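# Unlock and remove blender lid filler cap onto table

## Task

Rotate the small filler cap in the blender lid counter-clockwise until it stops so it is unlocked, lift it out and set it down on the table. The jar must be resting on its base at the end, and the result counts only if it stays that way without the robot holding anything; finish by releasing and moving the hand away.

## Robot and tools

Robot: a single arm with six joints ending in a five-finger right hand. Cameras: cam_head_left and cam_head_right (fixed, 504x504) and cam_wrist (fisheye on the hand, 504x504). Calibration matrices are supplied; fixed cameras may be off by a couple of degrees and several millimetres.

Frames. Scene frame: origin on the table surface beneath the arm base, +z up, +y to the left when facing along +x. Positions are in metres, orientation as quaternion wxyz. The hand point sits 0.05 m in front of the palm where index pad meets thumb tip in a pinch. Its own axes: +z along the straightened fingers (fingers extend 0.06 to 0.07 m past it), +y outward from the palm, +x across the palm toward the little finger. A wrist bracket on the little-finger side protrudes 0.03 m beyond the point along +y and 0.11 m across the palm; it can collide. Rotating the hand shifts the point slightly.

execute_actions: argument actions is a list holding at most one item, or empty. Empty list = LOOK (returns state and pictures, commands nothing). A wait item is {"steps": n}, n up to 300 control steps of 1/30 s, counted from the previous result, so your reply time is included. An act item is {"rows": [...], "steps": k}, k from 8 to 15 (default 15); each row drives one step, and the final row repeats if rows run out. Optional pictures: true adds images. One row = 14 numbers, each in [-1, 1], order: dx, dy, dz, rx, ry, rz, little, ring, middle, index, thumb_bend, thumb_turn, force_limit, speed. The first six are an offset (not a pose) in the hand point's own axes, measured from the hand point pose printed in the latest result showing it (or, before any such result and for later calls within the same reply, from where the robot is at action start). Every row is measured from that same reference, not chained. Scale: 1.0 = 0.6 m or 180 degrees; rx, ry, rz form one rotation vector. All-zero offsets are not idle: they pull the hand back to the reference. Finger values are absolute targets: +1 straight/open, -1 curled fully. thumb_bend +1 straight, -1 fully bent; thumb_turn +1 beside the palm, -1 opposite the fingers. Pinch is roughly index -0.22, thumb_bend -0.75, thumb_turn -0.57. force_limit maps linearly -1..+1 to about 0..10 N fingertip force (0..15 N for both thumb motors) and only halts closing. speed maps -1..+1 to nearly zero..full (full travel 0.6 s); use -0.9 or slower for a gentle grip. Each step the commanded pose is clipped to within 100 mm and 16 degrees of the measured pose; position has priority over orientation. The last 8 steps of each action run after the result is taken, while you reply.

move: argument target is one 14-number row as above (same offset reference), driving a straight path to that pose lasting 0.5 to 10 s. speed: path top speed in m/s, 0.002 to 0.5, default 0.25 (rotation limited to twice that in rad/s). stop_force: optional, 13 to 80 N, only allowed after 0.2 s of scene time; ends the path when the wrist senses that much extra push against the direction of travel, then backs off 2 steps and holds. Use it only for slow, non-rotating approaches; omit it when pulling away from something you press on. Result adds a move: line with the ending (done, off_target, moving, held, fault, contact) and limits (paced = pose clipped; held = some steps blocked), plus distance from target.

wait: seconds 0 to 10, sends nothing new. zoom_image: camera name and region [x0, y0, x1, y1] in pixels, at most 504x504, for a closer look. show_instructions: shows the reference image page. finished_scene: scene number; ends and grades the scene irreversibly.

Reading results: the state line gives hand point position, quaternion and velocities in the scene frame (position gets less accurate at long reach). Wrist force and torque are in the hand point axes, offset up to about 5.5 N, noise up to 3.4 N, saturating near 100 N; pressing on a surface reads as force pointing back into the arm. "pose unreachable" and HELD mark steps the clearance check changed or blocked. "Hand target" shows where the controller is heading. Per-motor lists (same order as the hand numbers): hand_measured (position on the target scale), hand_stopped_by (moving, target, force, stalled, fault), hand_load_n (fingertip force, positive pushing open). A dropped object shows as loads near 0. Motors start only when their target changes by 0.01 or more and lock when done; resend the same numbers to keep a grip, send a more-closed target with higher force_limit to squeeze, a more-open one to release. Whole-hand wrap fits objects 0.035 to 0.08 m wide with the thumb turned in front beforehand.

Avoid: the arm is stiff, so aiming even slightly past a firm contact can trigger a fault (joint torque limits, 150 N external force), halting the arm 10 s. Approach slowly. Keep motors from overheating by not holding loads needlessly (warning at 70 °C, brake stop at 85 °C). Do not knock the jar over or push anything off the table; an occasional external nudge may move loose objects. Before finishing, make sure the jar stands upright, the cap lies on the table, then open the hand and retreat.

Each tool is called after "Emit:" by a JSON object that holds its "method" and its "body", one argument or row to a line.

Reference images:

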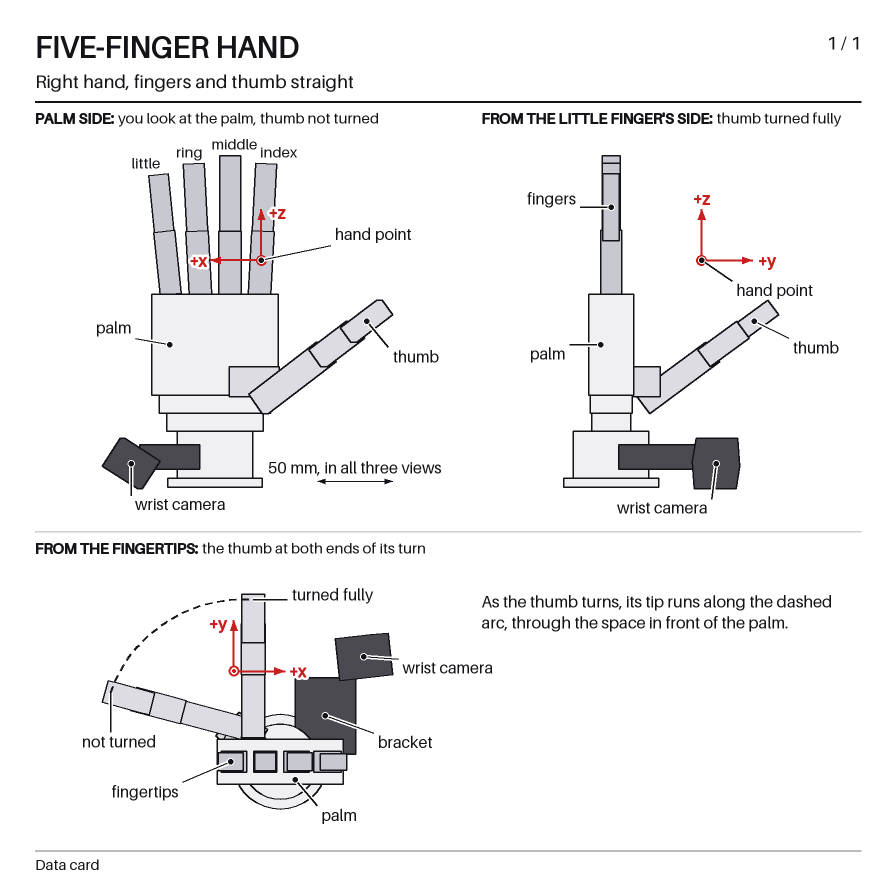

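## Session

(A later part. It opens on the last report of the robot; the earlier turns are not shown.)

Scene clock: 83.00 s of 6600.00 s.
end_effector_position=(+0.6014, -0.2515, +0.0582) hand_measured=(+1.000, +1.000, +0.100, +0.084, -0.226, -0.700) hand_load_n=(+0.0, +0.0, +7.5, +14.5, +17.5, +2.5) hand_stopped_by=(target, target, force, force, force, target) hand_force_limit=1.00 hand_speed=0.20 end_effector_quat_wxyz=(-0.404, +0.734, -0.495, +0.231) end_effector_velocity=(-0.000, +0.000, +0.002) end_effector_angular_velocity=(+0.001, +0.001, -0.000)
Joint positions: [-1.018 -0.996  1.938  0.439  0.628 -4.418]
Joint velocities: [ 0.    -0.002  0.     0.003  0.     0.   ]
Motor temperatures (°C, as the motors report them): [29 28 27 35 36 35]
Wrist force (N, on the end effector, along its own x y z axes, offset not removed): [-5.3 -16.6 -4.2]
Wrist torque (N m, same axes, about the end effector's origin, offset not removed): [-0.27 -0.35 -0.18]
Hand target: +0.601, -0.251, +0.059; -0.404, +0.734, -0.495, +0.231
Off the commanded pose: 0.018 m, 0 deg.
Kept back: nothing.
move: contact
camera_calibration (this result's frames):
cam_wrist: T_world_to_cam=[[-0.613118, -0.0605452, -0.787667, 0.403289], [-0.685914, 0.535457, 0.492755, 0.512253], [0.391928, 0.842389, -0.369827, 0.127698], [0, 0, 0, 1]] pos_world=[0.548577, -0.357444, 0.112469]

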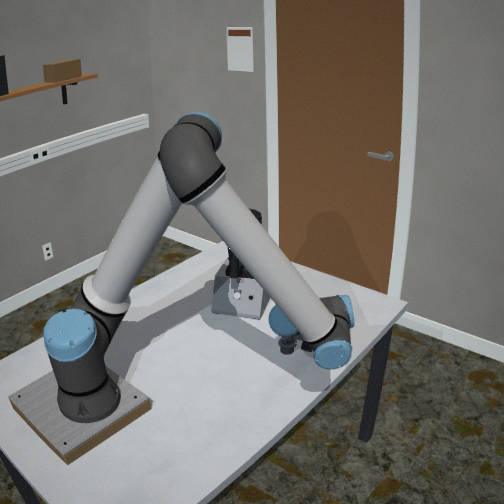

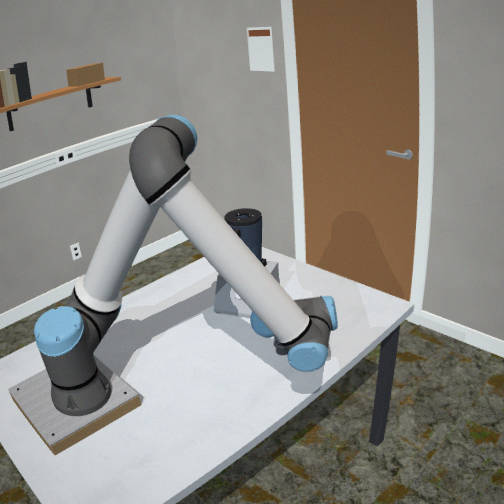

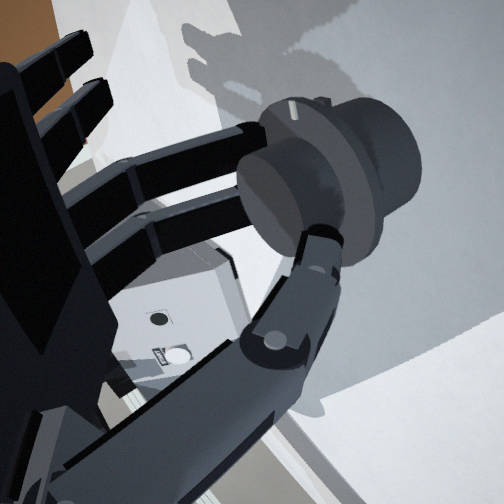

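Emit:
{"method": "move", "body": {
  "target": [0,-0.002,-0.0015,0,0,0,1,1,0.4,0.4,-0.1,-0.7,1,-0.2],
  "speed": 0.01
}}

Emit:
{"method": "move", "body": {
  "target": [-0.015,-0.206,-0.141,0,0,0,1,1,0.4,0.4,-0.1,-0.7,1,-0.2],
  "speed": 0.12
}}

Scene clock: 84.07 s of 6600.00 s.
end_effector_position=(+0.6014, -0.2516, +0.0597) hand_measured=(+1.000, +1.000, +0.400, +0.400, -0.100, -0.700) hand_load_n=(+0.0, +0.0, +0.0, +0.0, +0.0, +0.0) hand_stopped_by=(target, target, target, target, target, target) hand_force_limit=1.00 hand_speed=-0.20 end_effector_quat_wxyz=(-0.404, +0.734, -0.495, +0.231) end_effector_velocity=(+0.001, +0.002, +0.000) end_effector_angular_velocity=(+0.000, -0.000, +0.003)
Joint positions: [-1.018 -0.998  1.938  0.442  0.628 -4.419]
Joint velocities: [ 0.002 -0.    -0.     0.001 -0.    -0.   ]
Motor temperatures (°C, as the motors report them): [29 28 27 35 36 35]
Wrist force (N, on the end effector, along its own x y z axes, offset not removed): [-3.0 -0.6 -6.8]
Wrist torque (N m, same axes, about the end effector's origin, offset not removed): [0.12 0.23 0.27]
Hand target: +0.601, -0.252, +0.060; -0.404, +0.734, -0.495, +0.231
Off the commanded pose: 0.000 m, 0 deg.
Kept back: nothing.
move: done
camera_calibration (this result's frames):
cam_wrist: T_world_to_cam=[[-0.61313, -0.0605384, -0.787659, 0.404423], [-0.685906, 0.535453, 0.49277, 0.511561], [0.391923, 0.842392, -0.369826, 0.12833], [0, 0, 0, 1]] pos_world=[0.548552, -0.357538, 0.113925]

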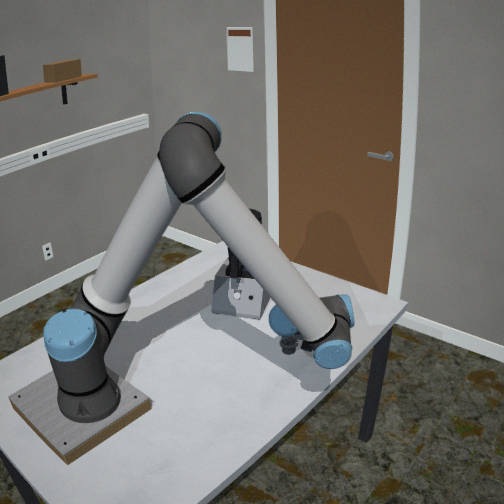

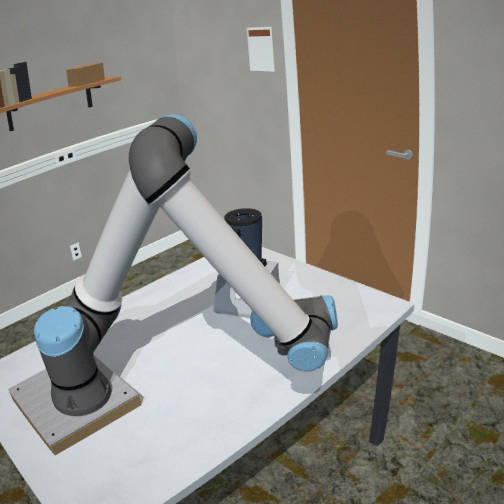

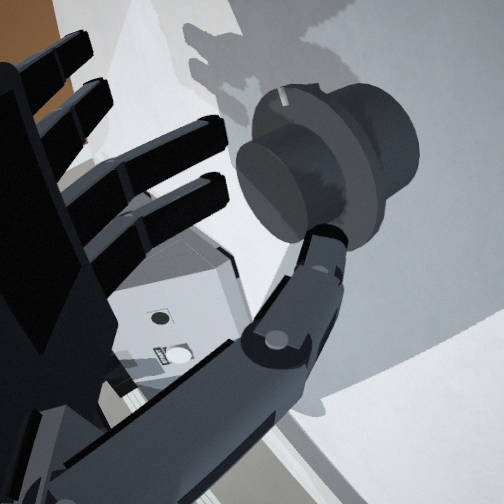

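Scene clock: 85.77 s of 6600.00 s.
end_effector_position=(+0.6016, -0.2511, +0.2096) hand_measured=(+1.000, +1.000, +0.400, +0.400, -0.100, -0.700) hand_load_n=(+0.0, +0.0, +0.0, +0.0, +0.0, +0.0) hand_stopped_by=(target, target, target, target, target, target) hand_force_limit=1.00 hand_speed=-0.20 end_effector_quat_wxyz=(-0.404, +0.734, -0.495, +0.231) end_effector_velocity=(-0.000, +0.001, +0.002) end_effector_angular_velocity=(+0.001, +0.000, +0.001)
Joint positions: [-1.013 -1.189  1.881  0.684  0.629 -4.411]
Joint velocities: [ 0.    -0.002 -0.     0.003 -0.    -0.001]
Motor temperatures (°C, as the motors report them): [29 28 27 35 36 35]
Wrist force (N, on the end effector, along its own x y z axes, offset not removed): [-0.9 -4.8 1.2]
Wrist torque (N m, same axes, about the end effector's origin, offset not removed): [-0.73 -0.37 -0.02]
Hand target: +0.602, -0.251, +0.210; -0.404, +0.734, -0.495, +0.231
Off the commanded pose: 0.000 m, 0 deg.
Kept back: nothing.
move: done
camera_calibration (this result's frames):
cam_wrist: T_world_to_cam=[[-0.613137, -0.06053, -0.787654, 0.522657], [-0.685911, 0.535429, 0.49279, 0.437547], [0.391904, 0.842408, -0.36981, 0.183346], [0, 0, 0, 1]] pos_world=[0.548725, -0.357091, 0.263858]

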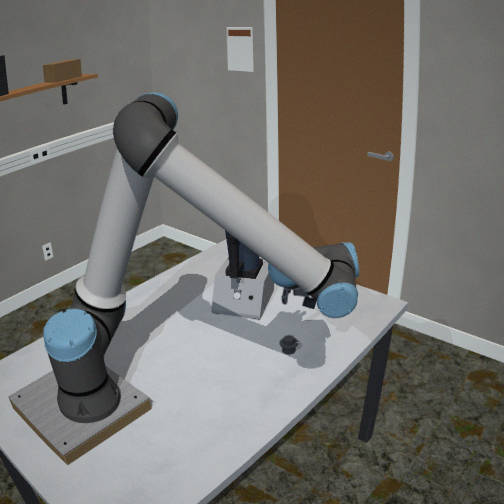

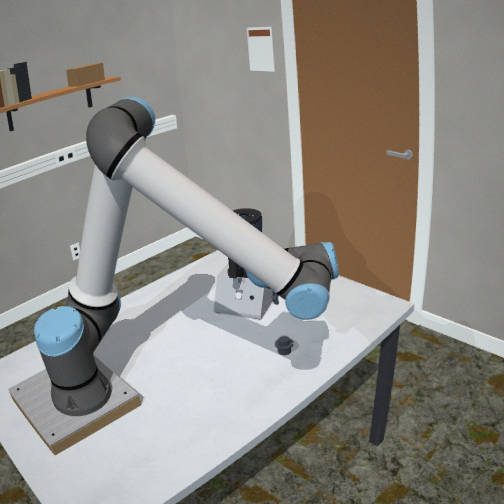

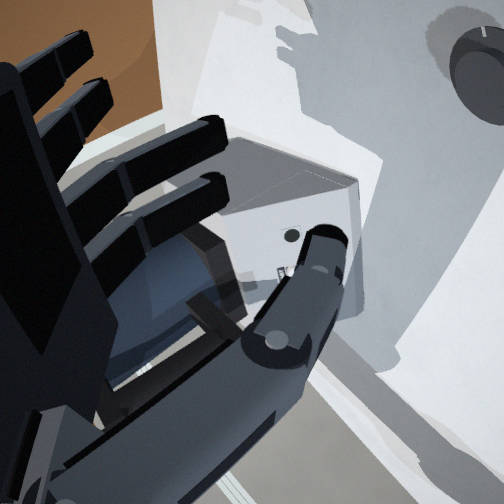

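Emit:
{"method": "finished_scene", "body": {
  "scene": 1
}}

The scene is finished: the task was done.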